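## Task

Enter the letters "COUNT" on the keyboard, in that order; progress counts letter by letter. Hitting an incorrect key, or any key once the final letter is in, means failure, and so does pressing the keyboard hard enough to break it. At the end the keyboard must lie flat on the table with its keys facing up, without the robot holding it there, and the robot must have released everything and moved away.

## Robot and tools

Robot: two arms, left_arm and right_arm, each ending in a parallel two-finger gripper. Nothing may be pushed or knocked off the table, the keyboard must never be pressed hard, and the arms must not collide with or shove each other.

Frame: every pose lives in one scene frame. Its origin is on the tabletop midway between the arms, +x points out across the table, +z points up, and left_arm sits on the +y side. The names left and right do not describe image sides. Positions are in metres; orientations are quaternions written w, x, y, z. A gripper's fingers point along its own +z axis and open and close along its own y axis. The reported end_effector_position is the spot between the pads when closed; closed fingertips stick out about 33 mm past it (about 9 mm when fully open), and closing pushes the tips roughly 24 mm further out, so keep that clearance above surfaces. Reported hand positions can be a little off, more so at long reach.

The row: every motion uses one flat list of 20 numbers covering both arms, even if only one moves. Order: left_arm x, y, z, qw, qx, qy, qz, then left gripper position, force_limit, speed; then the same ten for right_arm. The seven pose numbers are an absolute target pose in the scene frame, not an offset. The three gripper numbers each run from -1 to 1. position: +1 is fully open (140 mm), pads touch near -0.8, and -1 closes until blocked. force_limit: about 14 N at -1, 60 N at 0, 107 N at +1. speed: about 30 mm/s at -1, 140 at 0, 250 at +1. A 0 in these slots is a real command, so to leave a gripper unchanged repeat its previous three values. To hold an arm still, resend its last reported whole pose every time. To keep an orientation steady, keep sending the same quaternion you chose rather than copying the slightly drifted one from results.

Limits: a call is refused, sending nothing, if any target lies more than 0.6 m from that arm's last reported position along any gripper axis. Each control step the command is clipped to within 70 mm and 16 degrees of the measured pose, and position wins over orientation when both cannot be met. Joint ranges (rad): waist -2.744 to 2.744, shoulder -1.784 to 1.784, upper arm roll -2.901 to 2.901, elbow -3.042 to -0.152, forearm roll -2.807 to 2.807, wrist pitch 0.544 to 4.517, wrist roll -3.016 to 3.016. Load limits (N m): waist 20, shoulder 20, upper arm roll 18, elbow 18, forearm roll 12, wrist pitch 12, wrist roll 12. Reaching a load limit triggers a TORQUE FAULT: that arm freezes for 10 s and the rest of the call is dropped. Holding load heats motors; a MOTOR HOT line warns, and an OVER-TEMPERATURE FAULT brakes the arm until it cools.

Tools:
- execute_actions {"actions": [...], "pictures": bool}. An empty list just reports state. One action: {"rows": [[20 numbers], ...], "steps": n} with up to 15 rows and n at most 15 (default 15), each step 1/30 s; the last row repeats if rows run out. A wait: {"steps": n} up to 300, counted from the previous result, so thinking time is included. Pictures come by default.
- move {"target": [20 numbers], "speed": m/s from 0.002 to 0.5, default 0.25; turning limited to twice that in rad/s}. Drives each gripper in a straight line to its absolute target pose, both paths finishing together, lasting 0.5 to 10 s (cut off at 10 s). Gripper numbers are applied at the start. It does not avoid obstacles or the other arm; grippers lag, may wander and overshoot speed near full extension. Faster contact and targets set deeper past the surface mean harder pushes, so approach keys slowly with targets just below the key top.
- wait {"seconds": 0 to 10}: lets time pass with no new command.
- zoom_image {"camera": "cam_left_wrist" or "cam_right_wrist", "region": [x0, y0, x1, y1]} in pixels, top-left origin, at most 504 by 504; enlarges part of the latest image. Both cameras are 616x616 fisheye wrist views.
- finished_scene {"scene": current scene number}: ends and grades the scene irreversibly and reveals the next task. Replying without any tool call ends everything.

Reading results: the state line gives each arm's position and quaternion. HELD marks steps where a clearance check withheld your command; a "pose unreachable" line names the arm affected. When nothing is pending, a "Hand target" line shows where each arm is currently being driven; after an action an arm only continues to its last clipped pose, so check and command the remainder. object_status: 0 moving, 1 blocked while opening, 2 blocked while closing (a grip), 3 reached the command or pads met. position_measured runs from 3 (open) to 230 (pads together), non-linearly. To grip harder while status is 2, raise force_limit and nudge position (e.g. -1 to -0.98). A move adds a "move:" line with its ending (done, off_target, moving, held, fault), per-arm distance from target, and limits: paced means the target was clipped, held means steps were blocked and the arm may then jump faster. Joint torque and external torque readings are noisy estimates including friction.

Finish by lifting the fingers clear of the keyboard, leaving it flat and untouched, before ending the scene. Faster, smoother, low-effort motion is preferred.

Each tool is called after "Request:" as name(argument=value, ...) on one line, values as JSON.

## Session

Request:
execute_actions(actions=[])

Scene clock: 0.00 s of 4023.00 s.
left_arm: end_effector_position=(+0.5913, +0.3351, +0.4179) position_measured=230 object_status=3 end_effector_quat_wxyz=(-0.004, +0.929, -0.370, -0.003) | right_arm: end_effector_position=(+0.4722, -0.0759, +0.3379) position_measured=230 object_status=3 end_effector_quat_wxyz=(+0.050, +0.810, +0.581, -0.063)
Joint positions: left_arm=[ 0.006 -0.004 -0.007 -1.562  0.009  1.556 -0.79 ] | right_arm=[ 0.721  0.173  0.042 -1.523 -0.093  1.558 -2.081]
Joint velocities: left_arm=[-0.    -0.001 -0.001 -0.001  0.001 -0.001  0.001] | right_arm=[-0.    -0.001 -0.001 -0.     0.    -0.    -0.   ]
Joint torques (N m, as the joint torque sensors report them, + toward a larger angle): no reading
External joint torques (N m, as the arm's controller estimates them; a push from outside toward a larger angle lowers the number): no reading
Hand target (left_arm): +0.591, +0.335, +0.418; -0.004, +0.929, -0.370, -0.003
Hand target (right_arm): +0.472, -0.076, +0.338; +0.050, +0.810, +0.581, -0.063

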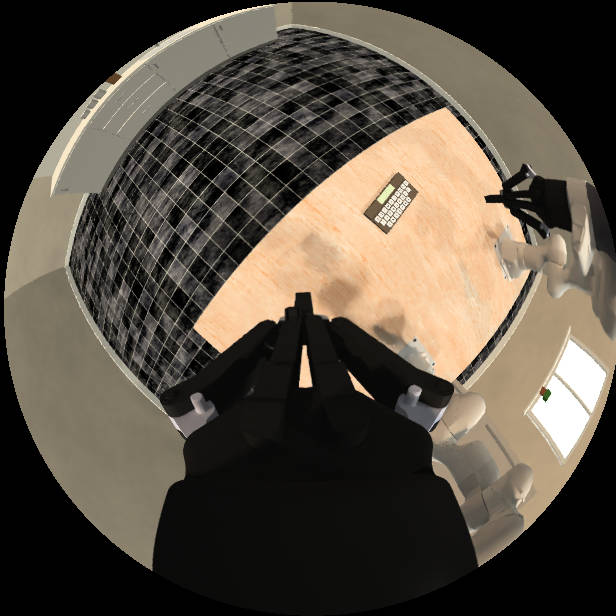

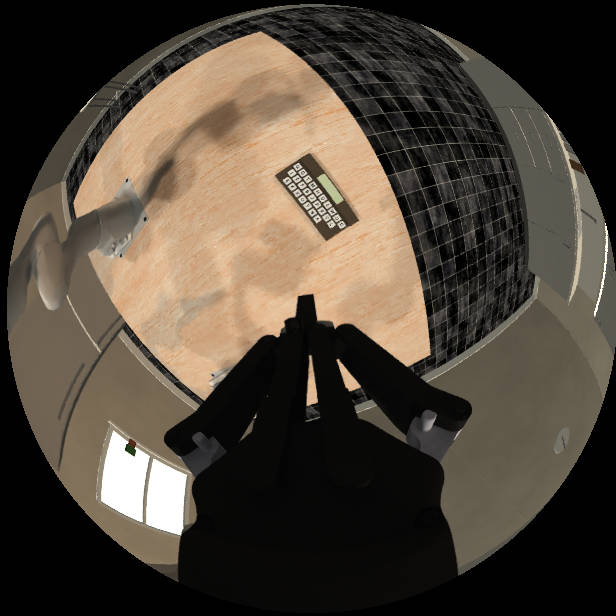

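Request:
move(target=[0.58,0.04,0.13,0.257,-0.109,0.96,0.0293,-1,0,0,0.4,-0.4,0.34,0.05,0.81,0.581,-0.063,-1,0,0])

Request:
zoom_image(camera="cam_left_wrist", region=[180,150,440,330])

Scene clock: 7.43 s of 4023.00 s.
left_arm: end_effector_position=(+0.5876, +0.0419, +0.1313) position_measured=233 object_status=3 end_effector_quat_wxyz=(+0.263, -0.117, +0.957, +0.029) | right_arm: end_effector_position=(+0.4007, -0.3970, +0.3371) position_measured=233 object_status=3 end_effector_quat_wxyz=(+0.052, +0.812, +0.578, -0.059)
Joint positions: left_arm=[-0.331  0.118 -0.256 -2.303  0.923  2.632 -0.004] | right_arm=[ 0.557 -0.539 -0.244 -2.273 -0.26   1.66  -2.455]
Joint velocities: left_arm=[-0.     0.001  0.002  0.     0.01   0.012  0.007] | right_arm=[-0.     0.     0.001 -0.    -0.001 -0.001 -0.016]
Joint torques (N m, as the joint torque sensors report them, + toward a larger angle): left_arm=[ -0.64 -30.71  -1.89  20.12   0.57   2.44   0.38] | right_arm=[ -0.07 -13.08   2.46  22.02  -0.21   1.86  -0.39]
External joint torques (N m, as the arm's controller estimates them; a push from outside toward a larger angle lowers the number): left_arm=[-0.8   1.43 -1.12 -1.38  0.76  0.31  0.4 ] | right_arm=[-0.03 -0.64 -0.8  -1.89 -0.8  -0.38 -0.39]
Hand target (left_arm): +0.588, +0.039, +0.131; +0.264, -0.109, +0.958, +0.028
Hand target (right_arm): +0.400, -0.399, +0.337; +0.052, +0.810, +0.581, -0.060
Off the commanded pose (left_arm): 0.008 m, 1 deg.
Off the commanded pose (right_arm): 0.004 m, 1 deg.
move: off_target (left_arm, right_arm)

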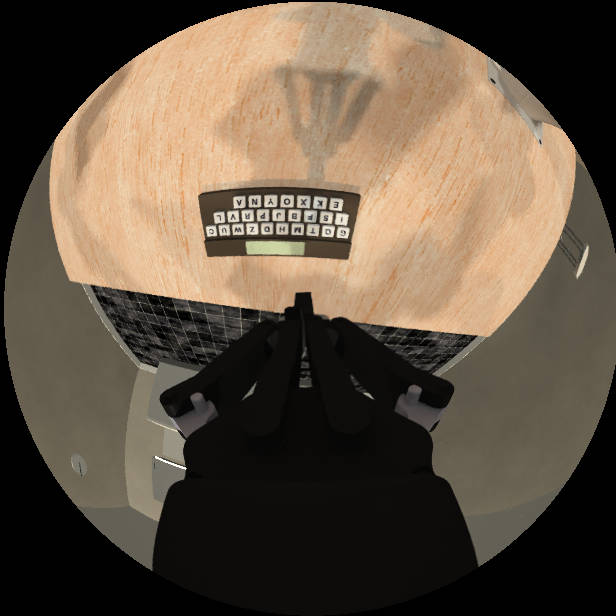

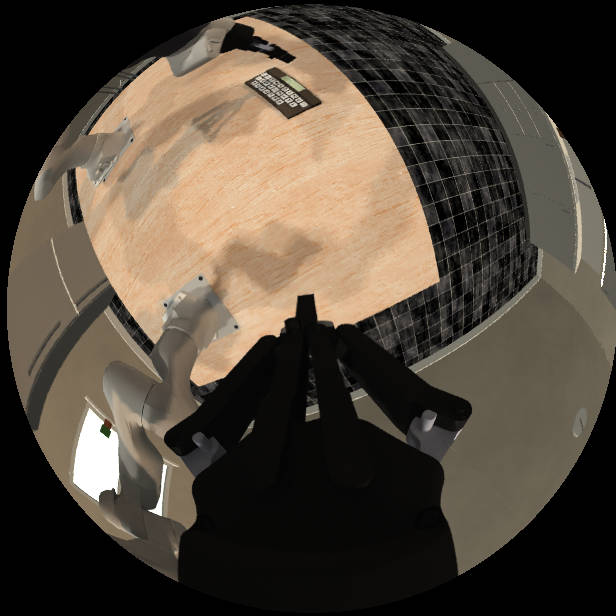

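Region (180, 150, 440, 330) of cam_left_wrist's 616x616 image, scaled by 1.938, with more detail than that image has; it fills the top 349 rows of this view, and the rest is white.

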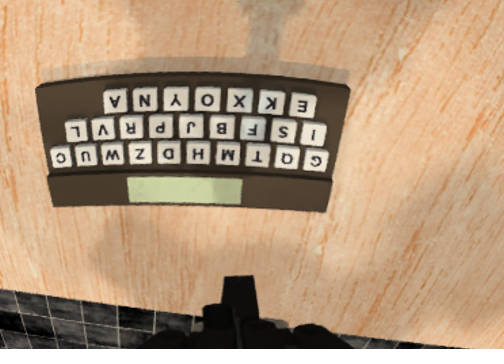

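Request:
move(target=[0.587,-0.09,0.075,0.257,-0.109,0.96,0.0293,-1,0,0,0.4,-0.4,0.34,0.05,0.81,0.581,-0.063,-1,0,0], speed=0.1)

Request:
zoom_image(camera="cam_left_wrist", region=[210,220,410,330])

Scene clock: 12.83 s of 4023.00 s.
left_arm: end_effector_position=(+0.5859, -0.0928, +0.0761) position_measured=233 object_status=3 end_effector_quat_wxyz=(+0.256, -0.102, +0.961, +0.026) | right_arm: end_effector_position=(+0.4002, -0.3987, +0.3401) position_measured=233 object_status=3 end_effector_quat_wxyz=(+0.051, +0.810, +0.581, -0.062)
Joint positions: left_arm=[-0.541  0.437 -0.261 -1.978  0.972  2.49  -0.152] | right_arm=[ 0.557 -0.536 -0.245 -2.262 -0.26   1.647 -2.466]
Joint velocities: left_arm=[-0.004 -0.001  0.019  0.013  0.    -0.018 -0.026] | right_arm=[-0.     0.001 -0.002  0.    -0.001 -0.002 -0.003]
Joint torques (N m, as the joint torque sensors report them, + toward a larger angle): left_arm=[ -2.15 -40.89  -3.29  20.45   0.14   1.56  -0.2 ] | right_arm=[ -0.54 -11.43   2.11  23.32   0.55   1.79  -0.39]
External joint torques (N m, as the arm's controller estimates them; a push from outside toward a larger angle lowers the number): left_arm=[-2.12  1.28  0.31 -1.01  0.04 -0.44 -0.19] | right_arm=[-0.48  0.99 -1.1  -0.48 -0.04 -0.43 -0.38]
Hand target (left_arm): +0.588, -0.091, +0.076; +0.257, -0.110, +0.960, +0.027
Hand target (right_arm): +0.400, -0.400, +0.340; +0.050, +0.810, +0.581, -0.063
Off the commanded pose (left_arm): 0.003 m, 1 deg.
Off the commanded pose (right_arm): 0.001 m, 0 deg.
After step 90, 0.63 s passed at rest.
move: done

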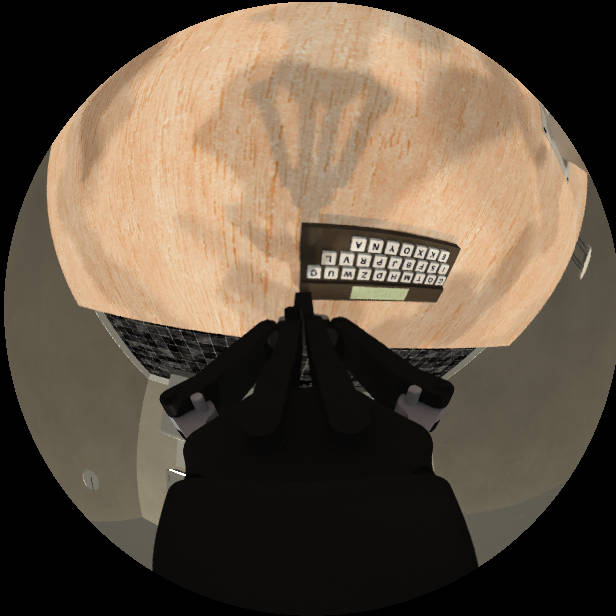

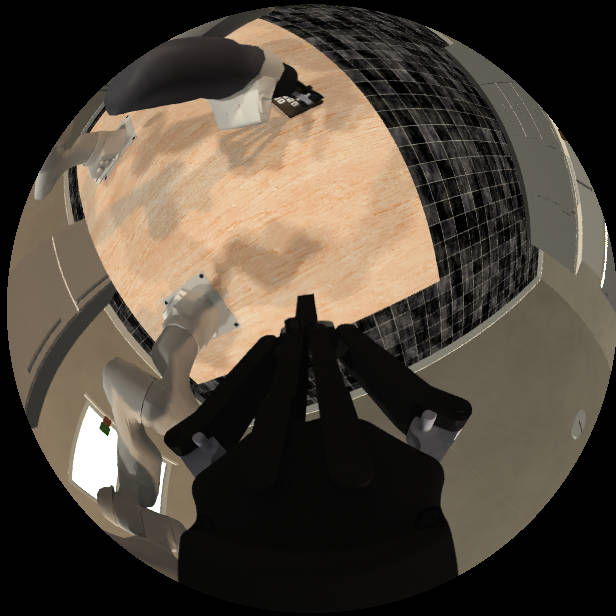

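Region (210, 220, 410, 330) of cam_left_wrist's 616x616 image, scaled by 2.520, with more detail than that image has; it fills the top 277 rows of this view, and the rest is white.

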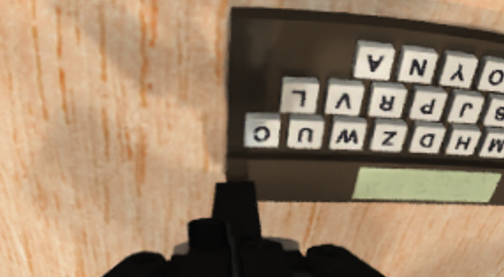

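Request:
move(target=[0.574,-0.083,0.065,0.257,-0.109,0.96,0.0293,-1,0,0,0.4,-0.4,0.34,0.05,0.81,0.581,-0.063,-1,0,0], speed=0.03)

Request:
zoom_image(camera="cam_left_wrist", region=[210,220,410,330])

Scene clock: 16.57 s of 4023.00 s.
left_arm: end_effector_position=(+0.5741, -0.0828, +0.0640) position_measured=233 object_status=3 end_effector_quat_wxyz=(+0.255, -0.104, +0.961, +0.032) | right_arm: end_effector_position=(+0.4002, -0.3988, +0.3401) position_measured=233 object_status=3 end_effector_quat_wxyz=(+0.051, +0.810, +0.581, -0.062)
Joint positions: left_arm=[-0.55   0.428 -0.251 -2.02   0.999  2.501 -0.194] | right_arm=[ 0.557 -0.536 -0.246 -2.261 -0.26   1.647 -2.467]
Joint velocities: left_arm=[-0.003 -0.004  0.002 -0.002  0.008  0.007 -0.03 ] | right_arm=[-0.001  0.    -0.001 -0.001 -0.001  0.     0.   ]
Joint torques (N m, as the joint torque sensors report them, + toward a larger angle): left_arm=[ -1.36 -43.2   -2.58  17.52   0.8    2.2   -0.2 ] | right_arm=[ -0.44 -11.39   2.69  23.26   0.52   1.87  -0.27]
External joint torques (N m, as the arm's controller estimates them; a push from outside toward a larger angle lowers the number): left_arm=[-1.28 -1.79  0.85 -3.51  0.73  0.27 -0.19] | right_arm=[-0.38  1.1  -0.55 -0.6  -0.06 -0.35 -0.27]
Hand target (left_arm): +0.574, -0.083, +0.065; +0.257, -0.109, +0.960, +0.029
Hand target (right_arm): +0.400, -0.400, +0.340; +0.050, +0.810, +0.581, -0.063
Off the commanded pose (left_arm): 0.001 m, 1 deg.
Off the commanded pose (right_arm): 0.001 m, 0 deg.
move: done

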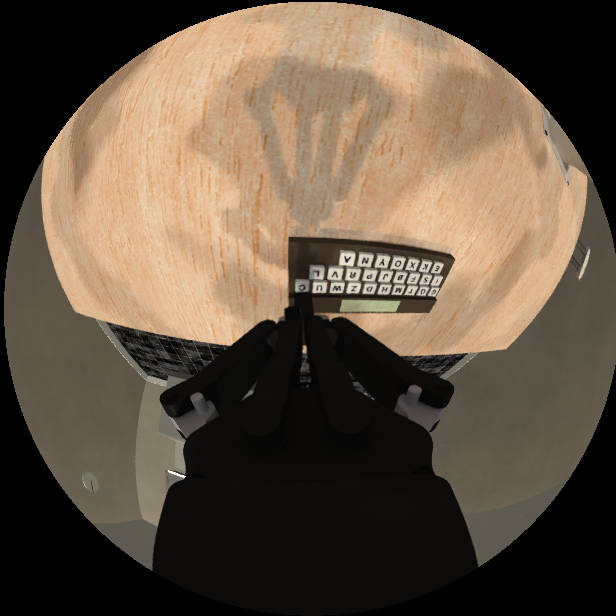

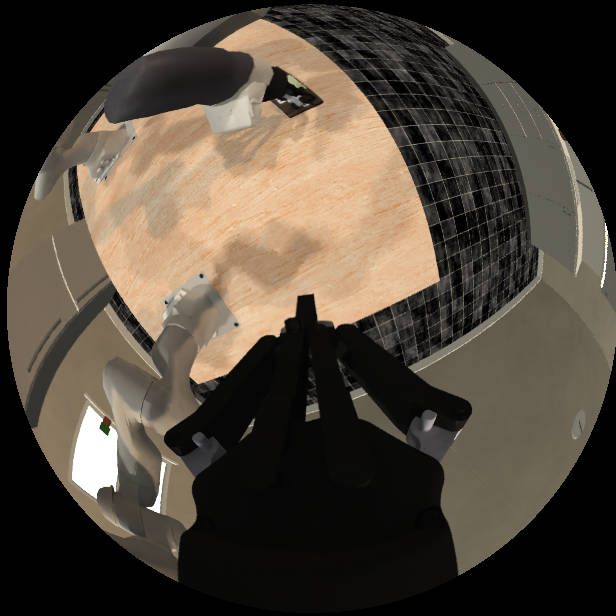

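Region (210, 220, 410, 330) of cam_left_wrist's 616x616 image, scaled by 2.520, with more detail than that image has; it fills the top 277 rows of this view, and the rest is white.

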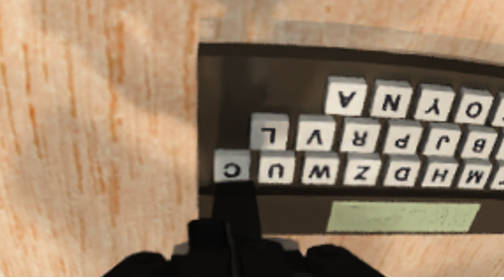

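Request:
move(target=[0.574,-0.085,0.059,0.257,-0.109,0.96,0.0293,-1,0,0,0.4,-0.4,0.34,0.05,0.81,0.581,-0.063,-1,0,0], speed=0.01)

Request:
zoom_image(camera="cam_left_wrist", region=[210,220,410,330])

Scene clock: 22.03 s of 4023.00 s.
left_arm: end_effector_position=(+0.5730, -0.0836, +0.0591) position_measured=233 object_status=3 end_effector_quat_wxyz=(+0.256, -0.107, +0.960, +0.032) | right_arm: end_effector_position=(+0.4002, -0.3988, +0.3402) position_measured=233 object_status=3 end_effector_quat_wxyz=(+0.051, +0.810, +0.581, -0.062)
Joint positions: left_arm=[-0.554  0.438 -0.248 -2.019  1.01   2.504 -0.212] | right_arm=[ 0.557 -0.536 -0.246 -2.261 -0.26   1.647 -2.467]
Joint velocities: left_arm=[-0.001  0.     0.     0.     0.004  0.001 -0.01 ] | right_arm=[-0.001 -0.001 -0.001 -0.001 -0.001  0.001 -0.001]
Joint torques (N m, as the joint torque sensors report them, + toward a larger angle): left_arm=[ -1.49 -39.89  -2.64  20.48   0.77   2.21  -0.13] | right_arm=[ -0.51 -11.23   2.44  23.63   0.53   1.89  -0.31]
External joint torques (N m, as the arm's controller estimates them; a push from outside toward a larger angle lowers the number): left_arm=[-1.45  1.68  0.8  -0.37  0.72  0.31 -0.12] | right_arm=[-0.47  1.25 -0.79 -0.2  -0.06 -0.33 -0.31]
Hand target (left_arm): +0.574, -0.085, +0.059; +0.257, -0.109, +0.960, +0.029
Hand target (right_arm): +0.400, -0.400, +0.340; +0.050, +0.810, +0.581, -0.063
Off the commanded pose (left_arm): 0.002 m, 0 deg.
Off the commanded pose (right_arm): 0.001 m, 0 deg.
After step 90, 1.67 s passed at rest.
move: done

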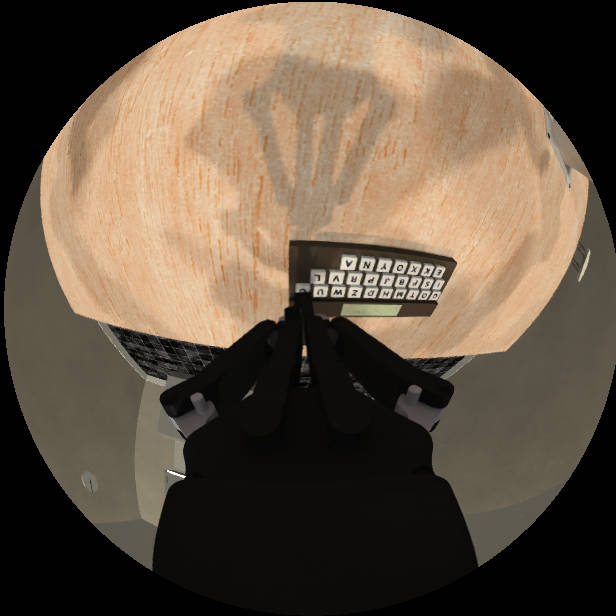

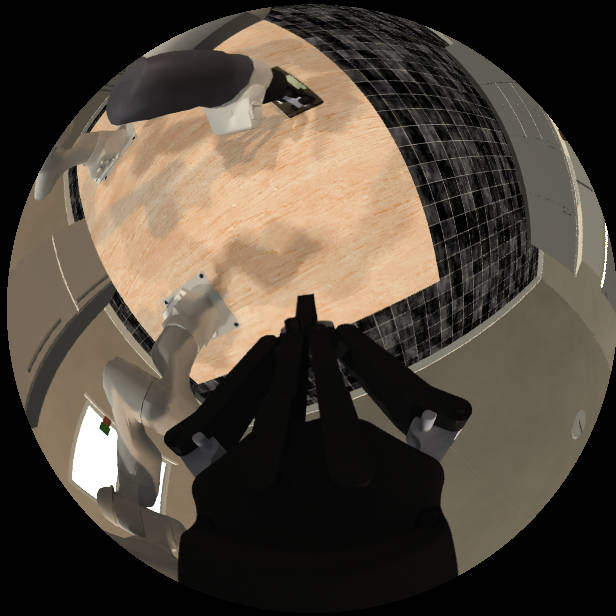

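Region (210, 220, 410, 330) of cam_left_wrist's 616x616 image, scaled by 2.520, with more detail than that image has; it fills the top 277 rows of this view, and the rest is white.

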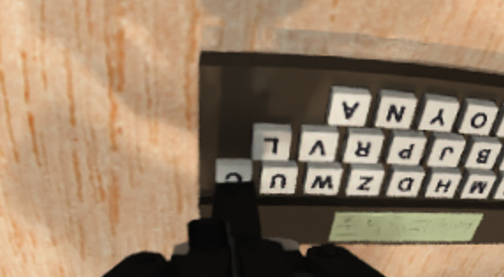

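Request:
move(target=[0.577,-0.085,0.055,0.257,-0.109,0.96,0.0293,-1,0,0,0.4,-0.4,0.34,0.05,0.81,0.581,-0.063,-1,0,0], speed=0.01)

Request:
zoom_image(camera="cam_left_wrist", region=[210,220,410,330])

Scene clock: 24.97 s of 4023.00 s.
left_arm: end_effector_position=(+0.5759, -0.0846, +0.0562) position_measured=233 object_status=3 end_effector_quat_wxyz=(+0.256, -0.107, +0.960, +0.031) | right_arm: end_effector_position=(+0.4002, -0.3988, +0.3402) position_measured=233 object_status=3 end_effector_quat_wxyz=(+0.051, +0.810, +0.581, -0.062)
Joint positions: left_arm=[-0.554  0.449 -0.245 -2.01   1.017  2.507 -0.217] | right_arm=[ 0.557 -0.536 -0.246 -2.261 -0.26   1.647 -2.467]
Joint velocities: left_arm=[-0.     0.    -0.     0.002  0.004  0.001 -0.003] | right_arm=[-0.    -0.     0.     0.001  0.001  0.    -0.   ]
Joint torques (N m, as the joint torque sensors report them, + toward a larger angle): left_arm=[ -1.13 -39.89  -2.28  20.96   0.68   2.3   -0.22] | right_arm=[ -0.13 -11.66   2.74  23.28   0.55   1.87  -0.31]
External joint torques (N m, as the arm's controller estimates them; a push from outside toward a larger angle lowers the number): left_arm=[-1.01  2.1   1.3   0.07  0.63  0.39 -0.21] | right_arm=[-0.11  0.91 -0.55 -0.62 -0.05 -0.36 -0.3 ]
Hand target (left_arm): +0.577, -0.085, +0.055; +0.257, -0.109, +0.960, +0.029
Hand target (right_arm): +0.400, -0.400, +0.340; +0.050, +0.810, +0.581, -0.063
Off the commanded pose (left_arm): 0.002 m, 0 deg.
Off the commanded pose (right_arm): 0.001 m, 0 deg.
move: done

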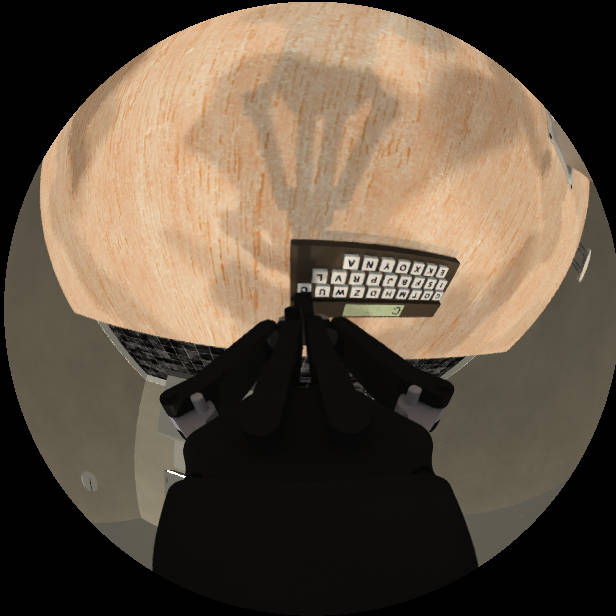

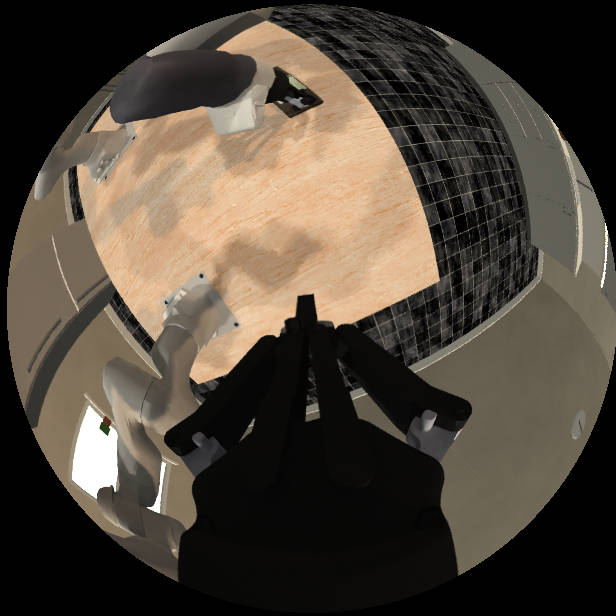

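Region (210, 220, 410, 330) of cam_left_wrist's 616x616 image, scaled by 2.520, with more detail than that image has; it fills the top 277 rows of this view, and the rest is white.

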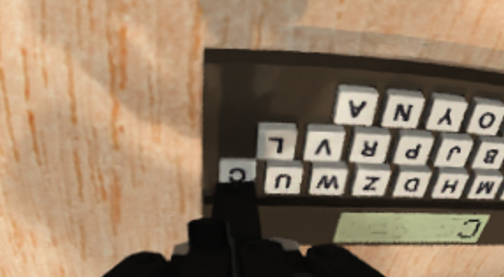

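Request:
move(target=[0.575,-0.085,0.068,0.257,-0.109,0.96,0.0293,-1,0,0,0.4,-0.4,0.34,0.05,0.81,0.581,-0.063,-1,0,0], speed=0.03)

Request:
move(target=[0.521,0.0056,0.065,0.257,-0.109,0.96,0.0293,-1,0,0,0.4,-0.4,0.34,0.05,0.81,0.581,-0.063,-1,0,0], speed=0.05)

Request:
zoom_image(camera="cam_left_wrist", region=[210,220,410,330])

Scene clock: 29.00 s of 4023.00 s.
left_arm: end_effector_position=(+0.5761, -0.0867, +0.0684) position_measured=233 object_status=3 end_effector_quat_wxyz=(+0.259, -0.111, +0.959, +0.027) | right_arm: end_effector_position=(+0.4002, -0.3988, +0.3402) position_measured=233 object_status=3 end_effector_quat_wxyz=(+0.051, +0.810, +0.581, -0.062)
Joint positions: left_arm=[-0.552  0.426 -0.251 -2.014  1.001  2.501 -0.21 ] | right_arm=[ 0.557 -0.536 -0.246 -2.261 -0.26   1.647 -2.467]
Joint velocities: left_arm=[-0.    -0.001  0.    -0.005 -0.007 -0.005  0.01 ] | right_arm=[ 0.     0.001  0.    -0.    -0.002  0.    -0.001]
Joint torques (N m, as the joint torque sensors report them, + toward a larger angle): left_arm=[  1.16 -43.42  -4.89  17.54  -1.13   1.45   0.29] | right_arm=[ -0.55 -11.43   2.95  23.16   0.56   1.89  -0.29]
External joint torques (N m, as the arm's controller estimates them; a push from outside toward a larger angle lowers the number): left_arm=[ 1.21 -2.05 -1.52 -3.54 -1.19 -0.47  0.3 ] | right_arm=[-0.56  1.02 -0.35 -0.66 -0.03 -0.34 -0.28]
Hand target (left_arm): +0.575, -0.085, +0.068; +0.257, -0.109, +0.960, +0.029
Hand target (right_arm): +0.400, -0.400, +0.340; +0.050, +0.810, +0.581, -0.063
Off the commanded pose (left_arm): 0.002 m, 0 deg.
Off the commanded pose (right_arm): 0.001 m, 0 deg.
After step 90, 0.30 s passed at rest.
move: done

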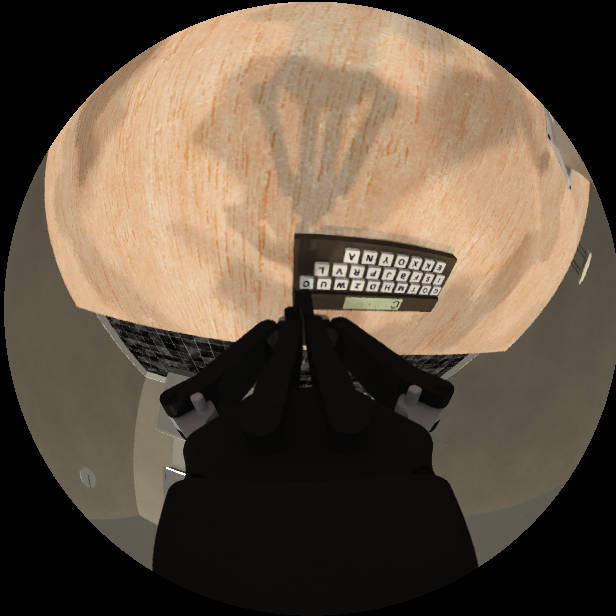

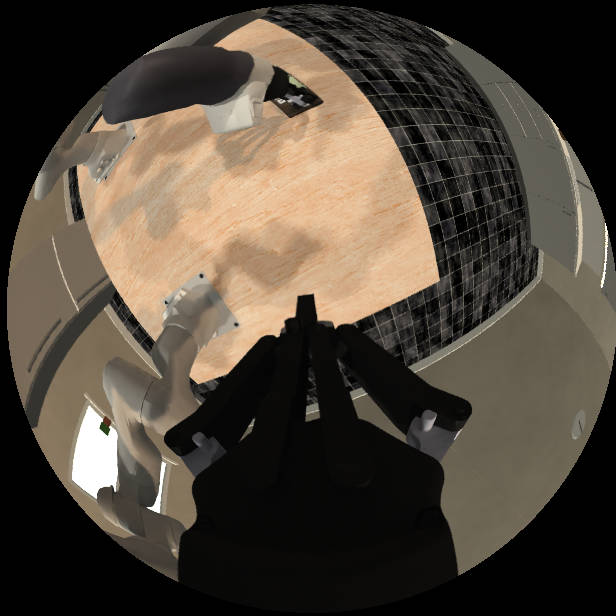

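Scene clock: 31.43 s of 4023.00 s.
left_arm: end_effector_position=(+0.5211, +0.0047, +0.0637) position_measured=233 object_status=3 end_effector_quat_wxyz=(+0.257, -0.104, +0.960, +0.033) | right_arm: end_effector_position=(+0.4002, -0.3988, +0.3402) position_measured=233 object_status=3 end_effector_quat_wxyz=(+0.051, +0.810, +0.581, -0.062)
Joint positions: left_arm=[-0.512  0.197 -0.195 -2.362  1.104  2.641 -0.29 ] | right_arm=[ 0.557 -0.536 -0.246 -2.261 -0.26   1.647 -2.467]
Joint velocities: left_arm=[ 0.    -0.003  0.003 -0.006  0.011  0.016 -0.02 ] | right_arm=[-0.001 -0.001 -0.     0.     0.     0.     0.   ]
Joint torques (N m, as the joint torque sensors report them, + toward a larger angle): left_arm=[  0.52 -35.3   -0.14  16.06   0.53   2.08  -0.28] | right_arm=[ -0.27 -11.36   2.52  23.22   0.53   1.88  -0.31]
External joint torques (N m, as the arm's controller estimates them; a push from outside toward a larger angle lowers the number): left_arm=[ 0.55 -2.37  1.12 -3.33  0.81  0.29 -0.27] | right_arm=[-0.23  1.2  -0.72 -0.68 -0.06 -0.34 -0.31]
Hand target (left_arm): +0.522, +0.005, +0.064; +0.258, -0.108, +0.960, +0.030
Hand target (right_arm): +0.400, -0.400, +0.340; +0.050, +0.810, +0.581, -0.063
Off the commanded pose (left_arm): 0.002 m, 1 deg.
Off the commanded pose (right_arm): 0.001 m, 0 deg.
move: done

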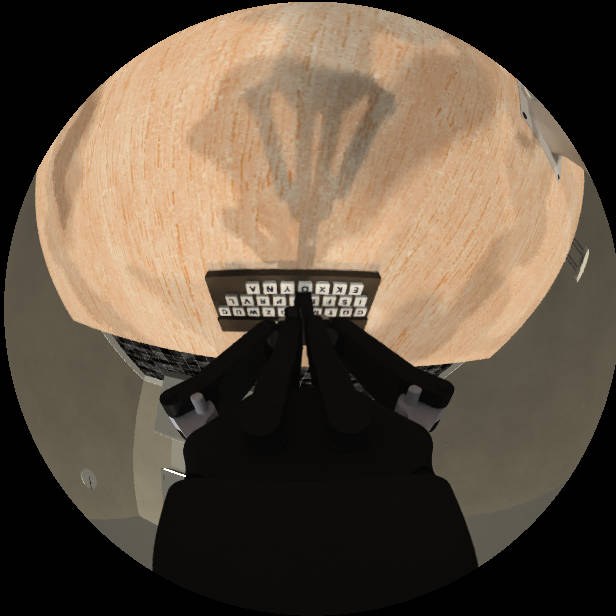

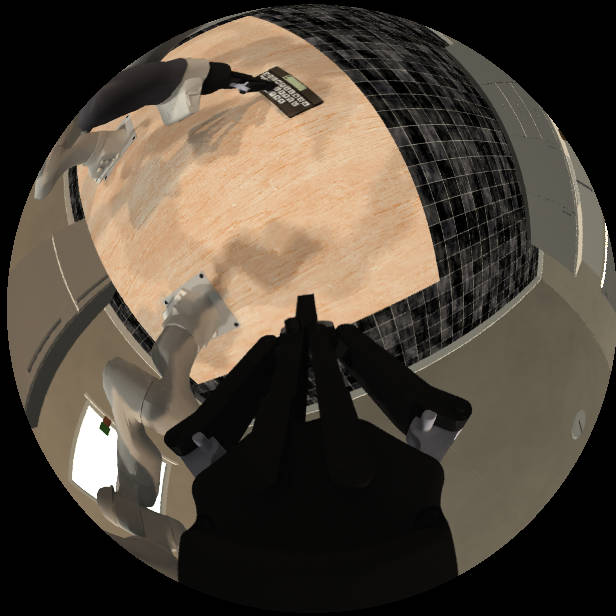

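Region (210, 220, 410, 330) of cam_left_wrist's 616x616 image, scaled by 2.520, with more detail than that image has; it fills the top 277 rows of this view, and the rest is white.

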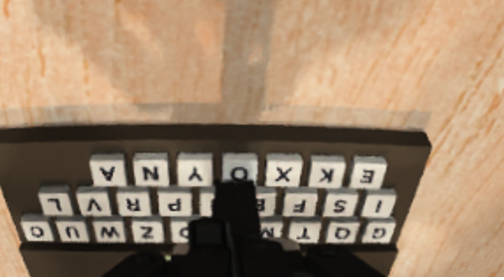

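Request:
move(target=[0.524,0.008,0.056,0.257,-0.109,0.96,0.0293,-1,0,0,0.4,-0.4,0.34,0.05,0.81,0.581,-0.063,-1,0,0], speed=0.01)

Request:
zoom_image(camera="cam_left_wrist", region=[210,220,410,330])

Request:
zoom_image(camera="cam_right_wrist", region=[240,50,340,130])

Scene clock: 35.97 s of 4023.00 s.
left_arm: end_effector_position=(+0.5225, +0.0079, +0.0563) position_measured=233 object_status=3 end_effector_quat_wxyz=(+0.256, -0.105, +0.960, +0.031) | right_arm: end_effector_position=(+0.4002, -0.3988, +0.3402) position_measured=233 object_status=3 end_effector_quat_wxyz=(+0.051, +0.810, +0.581, -0.062)
Joint positions: left_arm=[-0.512  0.213 -0.183 -2.362  1.132  2.655 -0.314] | right_arm=[ 0.557 -0.536 -0.246 -2.261 -0.26   1.647 -2.467]
Joint velocities: left_arm=[ 0.001 -0.     0.003  0.001  0.007  0.003 -0.013] | right_arm=[ 0.    -0.    -0.     0.001 -0.001  0.001 -0.001]
Joint torques (N m, as the joint torque sensors report them, + toward a larger angle): left_arm=[  0.05 -31.56  -0.09  18.76   0.57   2.16  -0.16] | right_arm=[ -0.13 -11.47   2.65  23.28   0.58   1.92  -0.27]
External joint torques (N m, as the arm's controller estimates them; a push from outside toward a larger angle lowers the number): left_arm=[ 0.07  1.92  1.2  -0.46  0.88  0.36 -0.14] | right_arm=[-0.18  1.04 -0.71 -0.62 -0.01 -0.31 -0.27]
Hand target (left_arm): +0.524, +0.008, +0.056; +0.257, -0.109, +0.960, +0.029
Hand target (right_arm): +0.400, -0.400, +0.340; +0.050, +0.810, +0.581, -0.063
Off the commanded pose (left_arm): 0.002 m, 1 deg.
Off the commanded pose (right_arm): 0.001 m, 0 deg.
After step 90, 0.40 s passed at rest.
move: done

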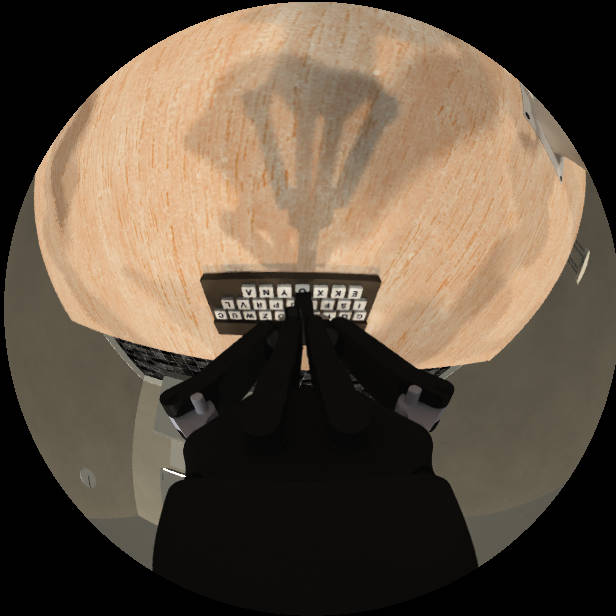

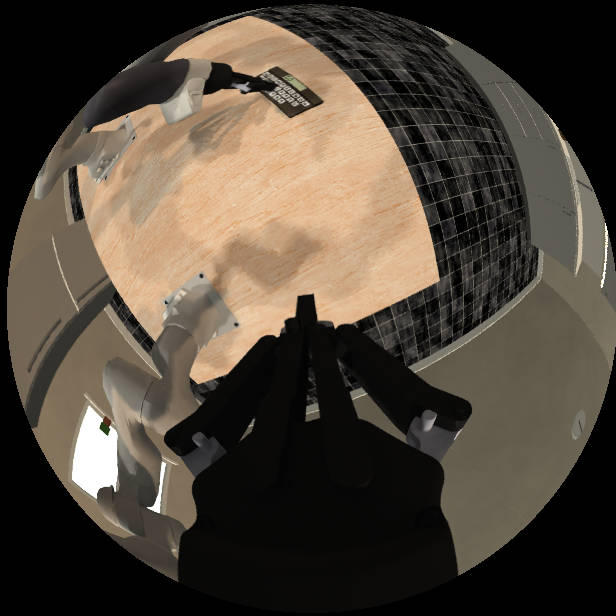

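Region (210, 220, 410, 330) of cam_left_wrist's 616x616 image, scaled by 2.520, with more detail than that image has; it fills the top 277 rows of this view, and the rest is white.

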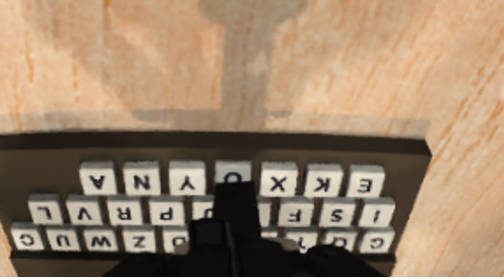

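Region (240, 50, 340, 130) of cam_right_wrist's 616x616 image, scaled by 5.040, with more detail than that image has; it fills the top 403 rows of this view, and the rest is white.

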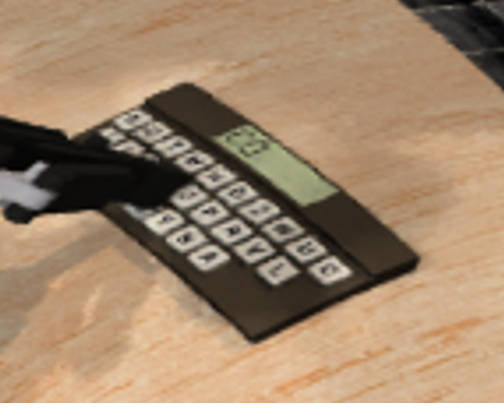

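CO. U at (.571,-.0653).

Request:
move(target=[0.523,0.008,0.068,0.257,-0.109,0.96,0.0293,-1,0,0,0.4,-0.4,0.34,0.05,0.81,0.581,-0.063,-1,0,0], speed=0.03)

Request:
move(target=[0.571,-0.0653,0.065,0.257,-0.109,0.96,0.0293,-1,0,0,0.4,-0.4,0.34,0.05,0.81,0.581,-0.063,-1,0,0], speed=0.05)

Request:
zoom_image(camera="cam_left_wrist", region=[210,220,410,330])

Scene clock: 39.43 s of 4023.00 s.
left_arm: end_effector_position=(+0.5239, +0.0065, +0.0683) position_measured=233 object_status=3 end_effector_quat_wxyz=(+0.258, -0.113, +0.959, +0.026) | right_arm: end_effector_position=(+0.4002, -0.3988, +0.3402) position_measured=233 object_status=3 end_effector_quat_wxyz=(+0.051, +0.810, +0.581, -0.062)
Joint positions: left_arm=[-0.512  0.185 -0.185 -2.367  1.099  2.653 -0.297] | right_arm=[ 0.557 -0.536 -0.246 -2.261 -0.26   1.647 -2.467]
Joint velocities: left_arm=[-0.001  0.001  0.    -0.002 -0.013 -0.003  0.025] | right_arm=[-0.     0.001  0.     0.    -0.001 -0.001 -0.   ]
Joint torques (N m, as the joint torque sensors report them, + toward a larger angle): left_arm=[  0.63 -34.47  -2.45  16.    -1.53   1.46   0.28] | right_arm=[ -0.45 -11.74   2.4   23.14   0.59   1.9   -0.26]
External joint torques (N m, as the arm's controller estimates them; a push from outside toward a larger angle lowers the number): left_arm=[ 0.76 -1.67 -1.24 -3.53 -1.23 -0.39  0.3 ] | right_arm=[-0.45  0.78 -0.9  -0.72 -0.01 -0.32 -0.26]
Hand target (left_arm): +0.523, +0.008, +0.068; +0.257, -0.109, +0.960, +0.029
Hand target (right_arm): +0.400, -0.400, +0.340; +0.050, +0.810, +0.581, -0.063
Off the commanded pose (left_arm): 0.002 m, 1 deg.
Off the commanded pose (right_arm): 0.001 m, 0 deg.
move: done

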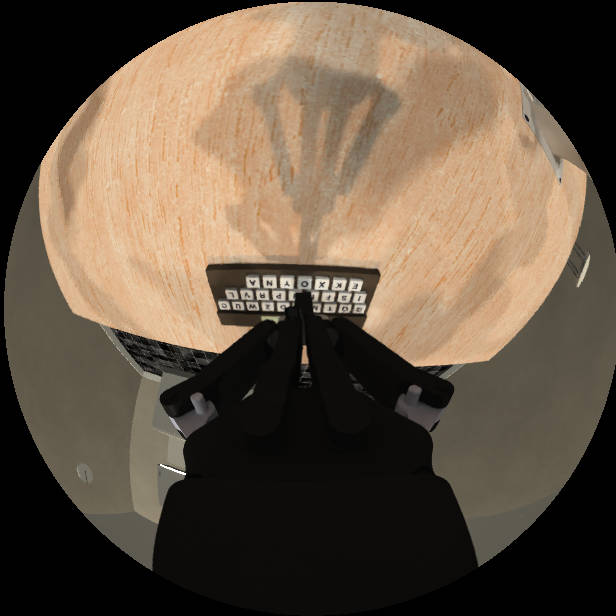

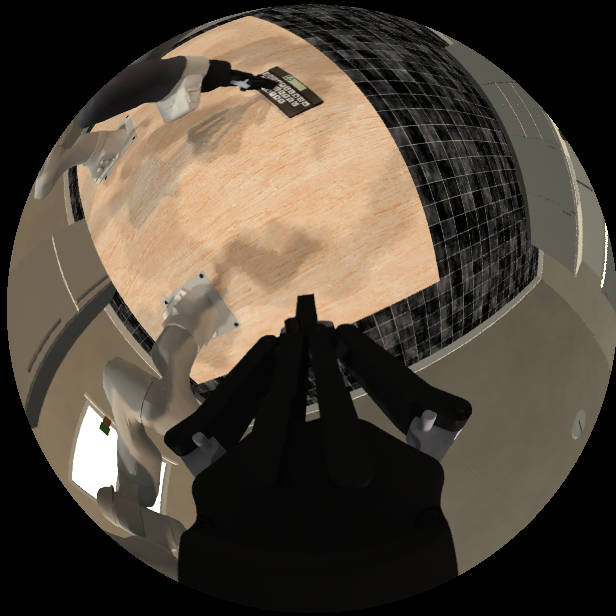

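Scene clock: 41.43 s of 4023.00 s.
left_arm: end_effector_position=(+0.5712, -0.0648, +0.0663) position_measured=233 object_status=3 end_effector_quat_wxyz=(+0.258, -0.114, +0.959, +0.026) | right_arm: end_effector_position=(+0.4002, -0.3988, +0.3402) position_measured=233 object_status=3 end_effector_quat_wxyz=(+0.051, +0.810, +0.581, -0.062)
Joint positions: left_arm=[-0.538  0.384 -0.232 -2.084  1.017  2.542 -0.225] | right_arm=[ 0.557 -0.536 -0.246 -2.261 -0.26   1.647 -2.467]
Joint velocities: left_arm=[ 0.     0.007 -0.008  0.008 -0.006 -0.021  0.024] | right_arm=[ 0.     0.001 -0.    -0.001  0.     0.001 -0.   ]
Joint torques (N m, as the joint torque sensors report them, + toward a larger angle): left_arm=[ -0.48 -38.52  -4.89  20.91  -1.23   1.5    0.37] | right_arm=[ -0.53 -11.66   2.52  23.31   0.51   1.93  -0.33]
External joint torques (N m, as the arm's controller estimates them; a push from outside toward a larger angle lowers the number): left_arm=[-0.43  1.49 -2.03  0.19 -1.2  -0.42  0.38] | right_arm=[-0.56  0.81 -0.8  -0.53 -0.08 -0.3  -0.32]
Hand target (left_arm): +0.571, -0.065, +0.066; +0.256, -0.110, +0.960, +0.029
Hand target (right_arm): +0.400, -0.400, +0.340; +0.050, +0.810, +0.581, -0.063
Off the commanded pose (left_arm): 0.001 m, 1 deg.
Off the commanded pose (right_arm): 0.001 m, 0 deg.
move: done

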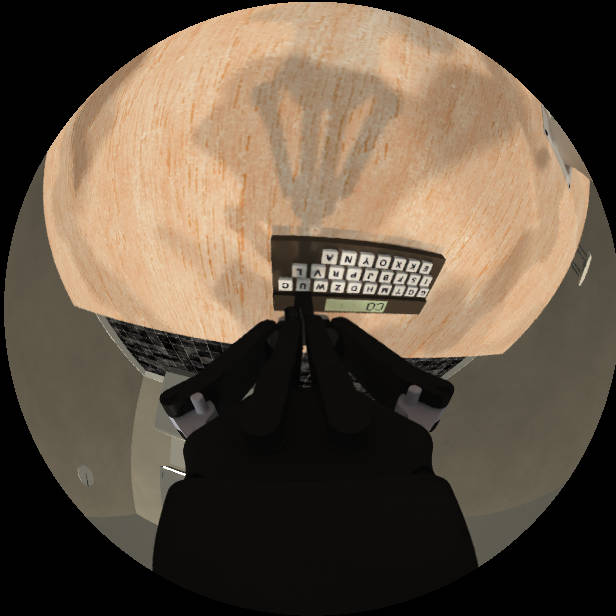

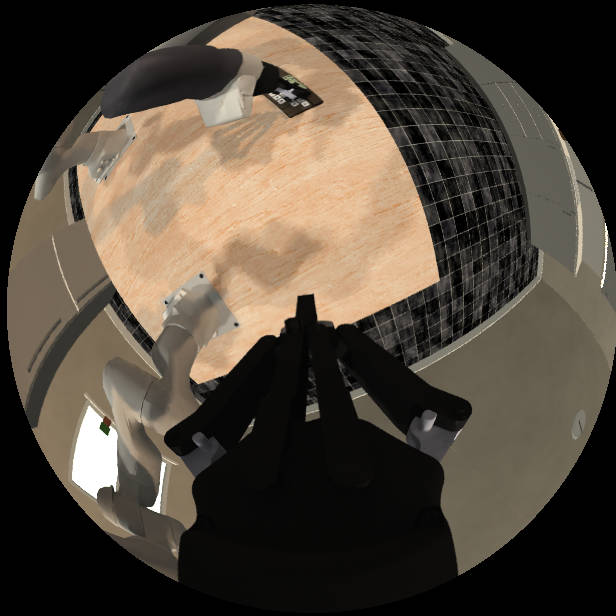

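Region (210, 220, 410, 330) of cam_left_wrist's 616x616 image, scaled by 2.520, with more detail than that image has; it fills the top 277 rows of this view, and the rest is white.

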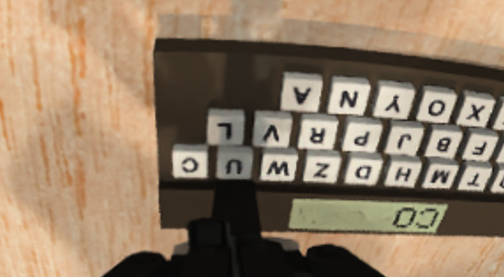

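Descending drifts +y; compensate slightly.

Request:
move(target=[0.572,-0.0668,0.0555,0.257,-0.109,0.96,0.0293,-1,0,0,0.4,-0.4,0.34,0.05,0.81,0.581,-0.063,-1,0,0], speed=0.01)

Request:
zoom_image(camera="cam_left_wrist", region=[210,220,410,330])

Scene clock: 45.40 s of 4023.00 s.
left_arm: end_effector_position=(+0.5714, -0.0656, +0.0562) position_measured=233 object_status=3 end_effector_quat_wxyz=(+0.256, -0.107, +0.960, +0.031) | right_arm: end_effector_position=(+0.4002, -0.3988, +0.3402) position_measured=233 object_status=3 end_effector_quat_wxyz=(+0.051, +0.810, +0.581, -0.062)
Joint positions: left_arm=[-0.542  0.409 -0.231 -2.071  1.032  2.539 -0.226] | right_arm=[ 0.557 -0.536 -0.246 -2.261 -0.26   1.647 -2.467]
Joint velocities: left_arm=[-0.002  0.001 -0.001  0.002  0.003  0.001 -0.006] | right_arm=[-0.001 -0.     0.     0.     0.001  0.001  0.001]
Joint torques (N m, as the joint torque sensors report them, + toward a larger angle): left_arm=[ -1.19 -38.38  -2.06  20.4    0.65   2.22  -0.27] | right_arm=[ -0.51 -11.64   2.65  23.35   0.54   1.94  -0.24]
External joint torques (N m, as the arm's controller estimates them; a push from outside toward a larger angle lowers the number): left_arm=[-1.06  2.25  1.06 -0.23  0.68  0.32 -0.26] | right_arm=[-0.5   0.96 -0.65 -0.59 -0.05 -0.3  -0.24]
Hand target (left_arm): +0.572, -0.067, +0.056; +0.257, -0.109, +0.960, +0.029
Hand target (right_arm): +0.400, -0.400, +0.340; +0.050, +0.810, +0.581, -0.063
Off the commanded pose (left_arm): 0.002 m, 0 deg.
Off the commanded pose (right_arm): 0.001 m, 0 deg.
move: done

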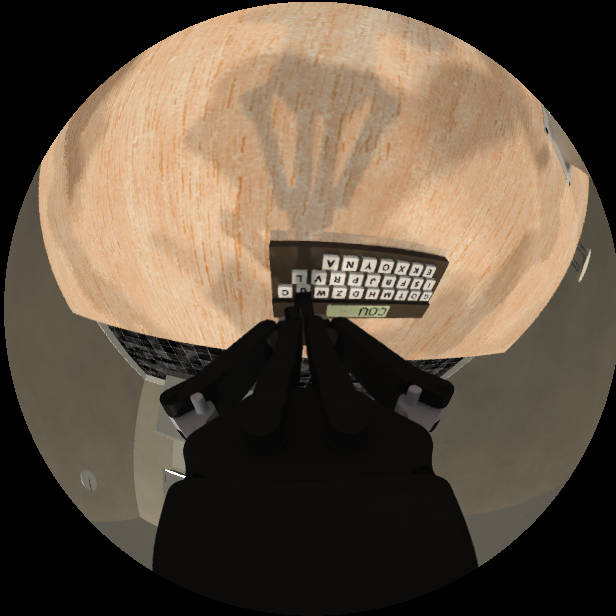

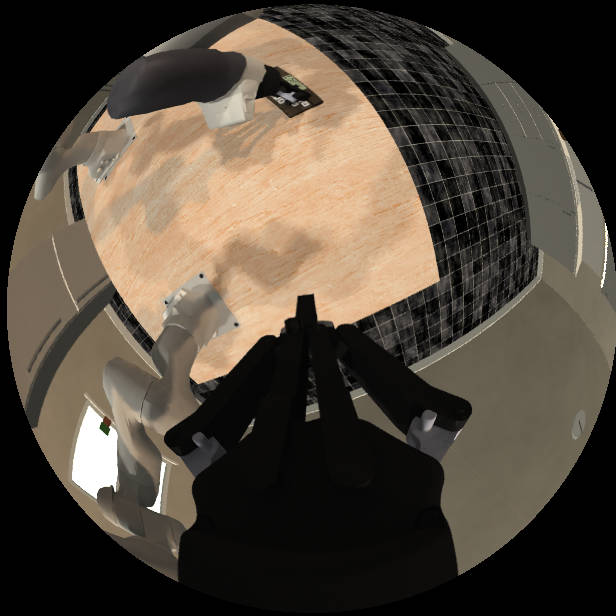

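Region (210, 220, 410, 330) of cam_left_wrist's 616x616 image, scaled by 2.520, with more detail than that image has; it fills the top 277 rows of this view, and the rest is white.

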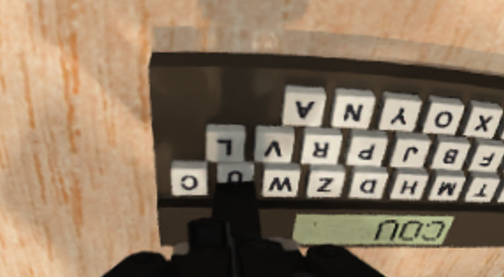

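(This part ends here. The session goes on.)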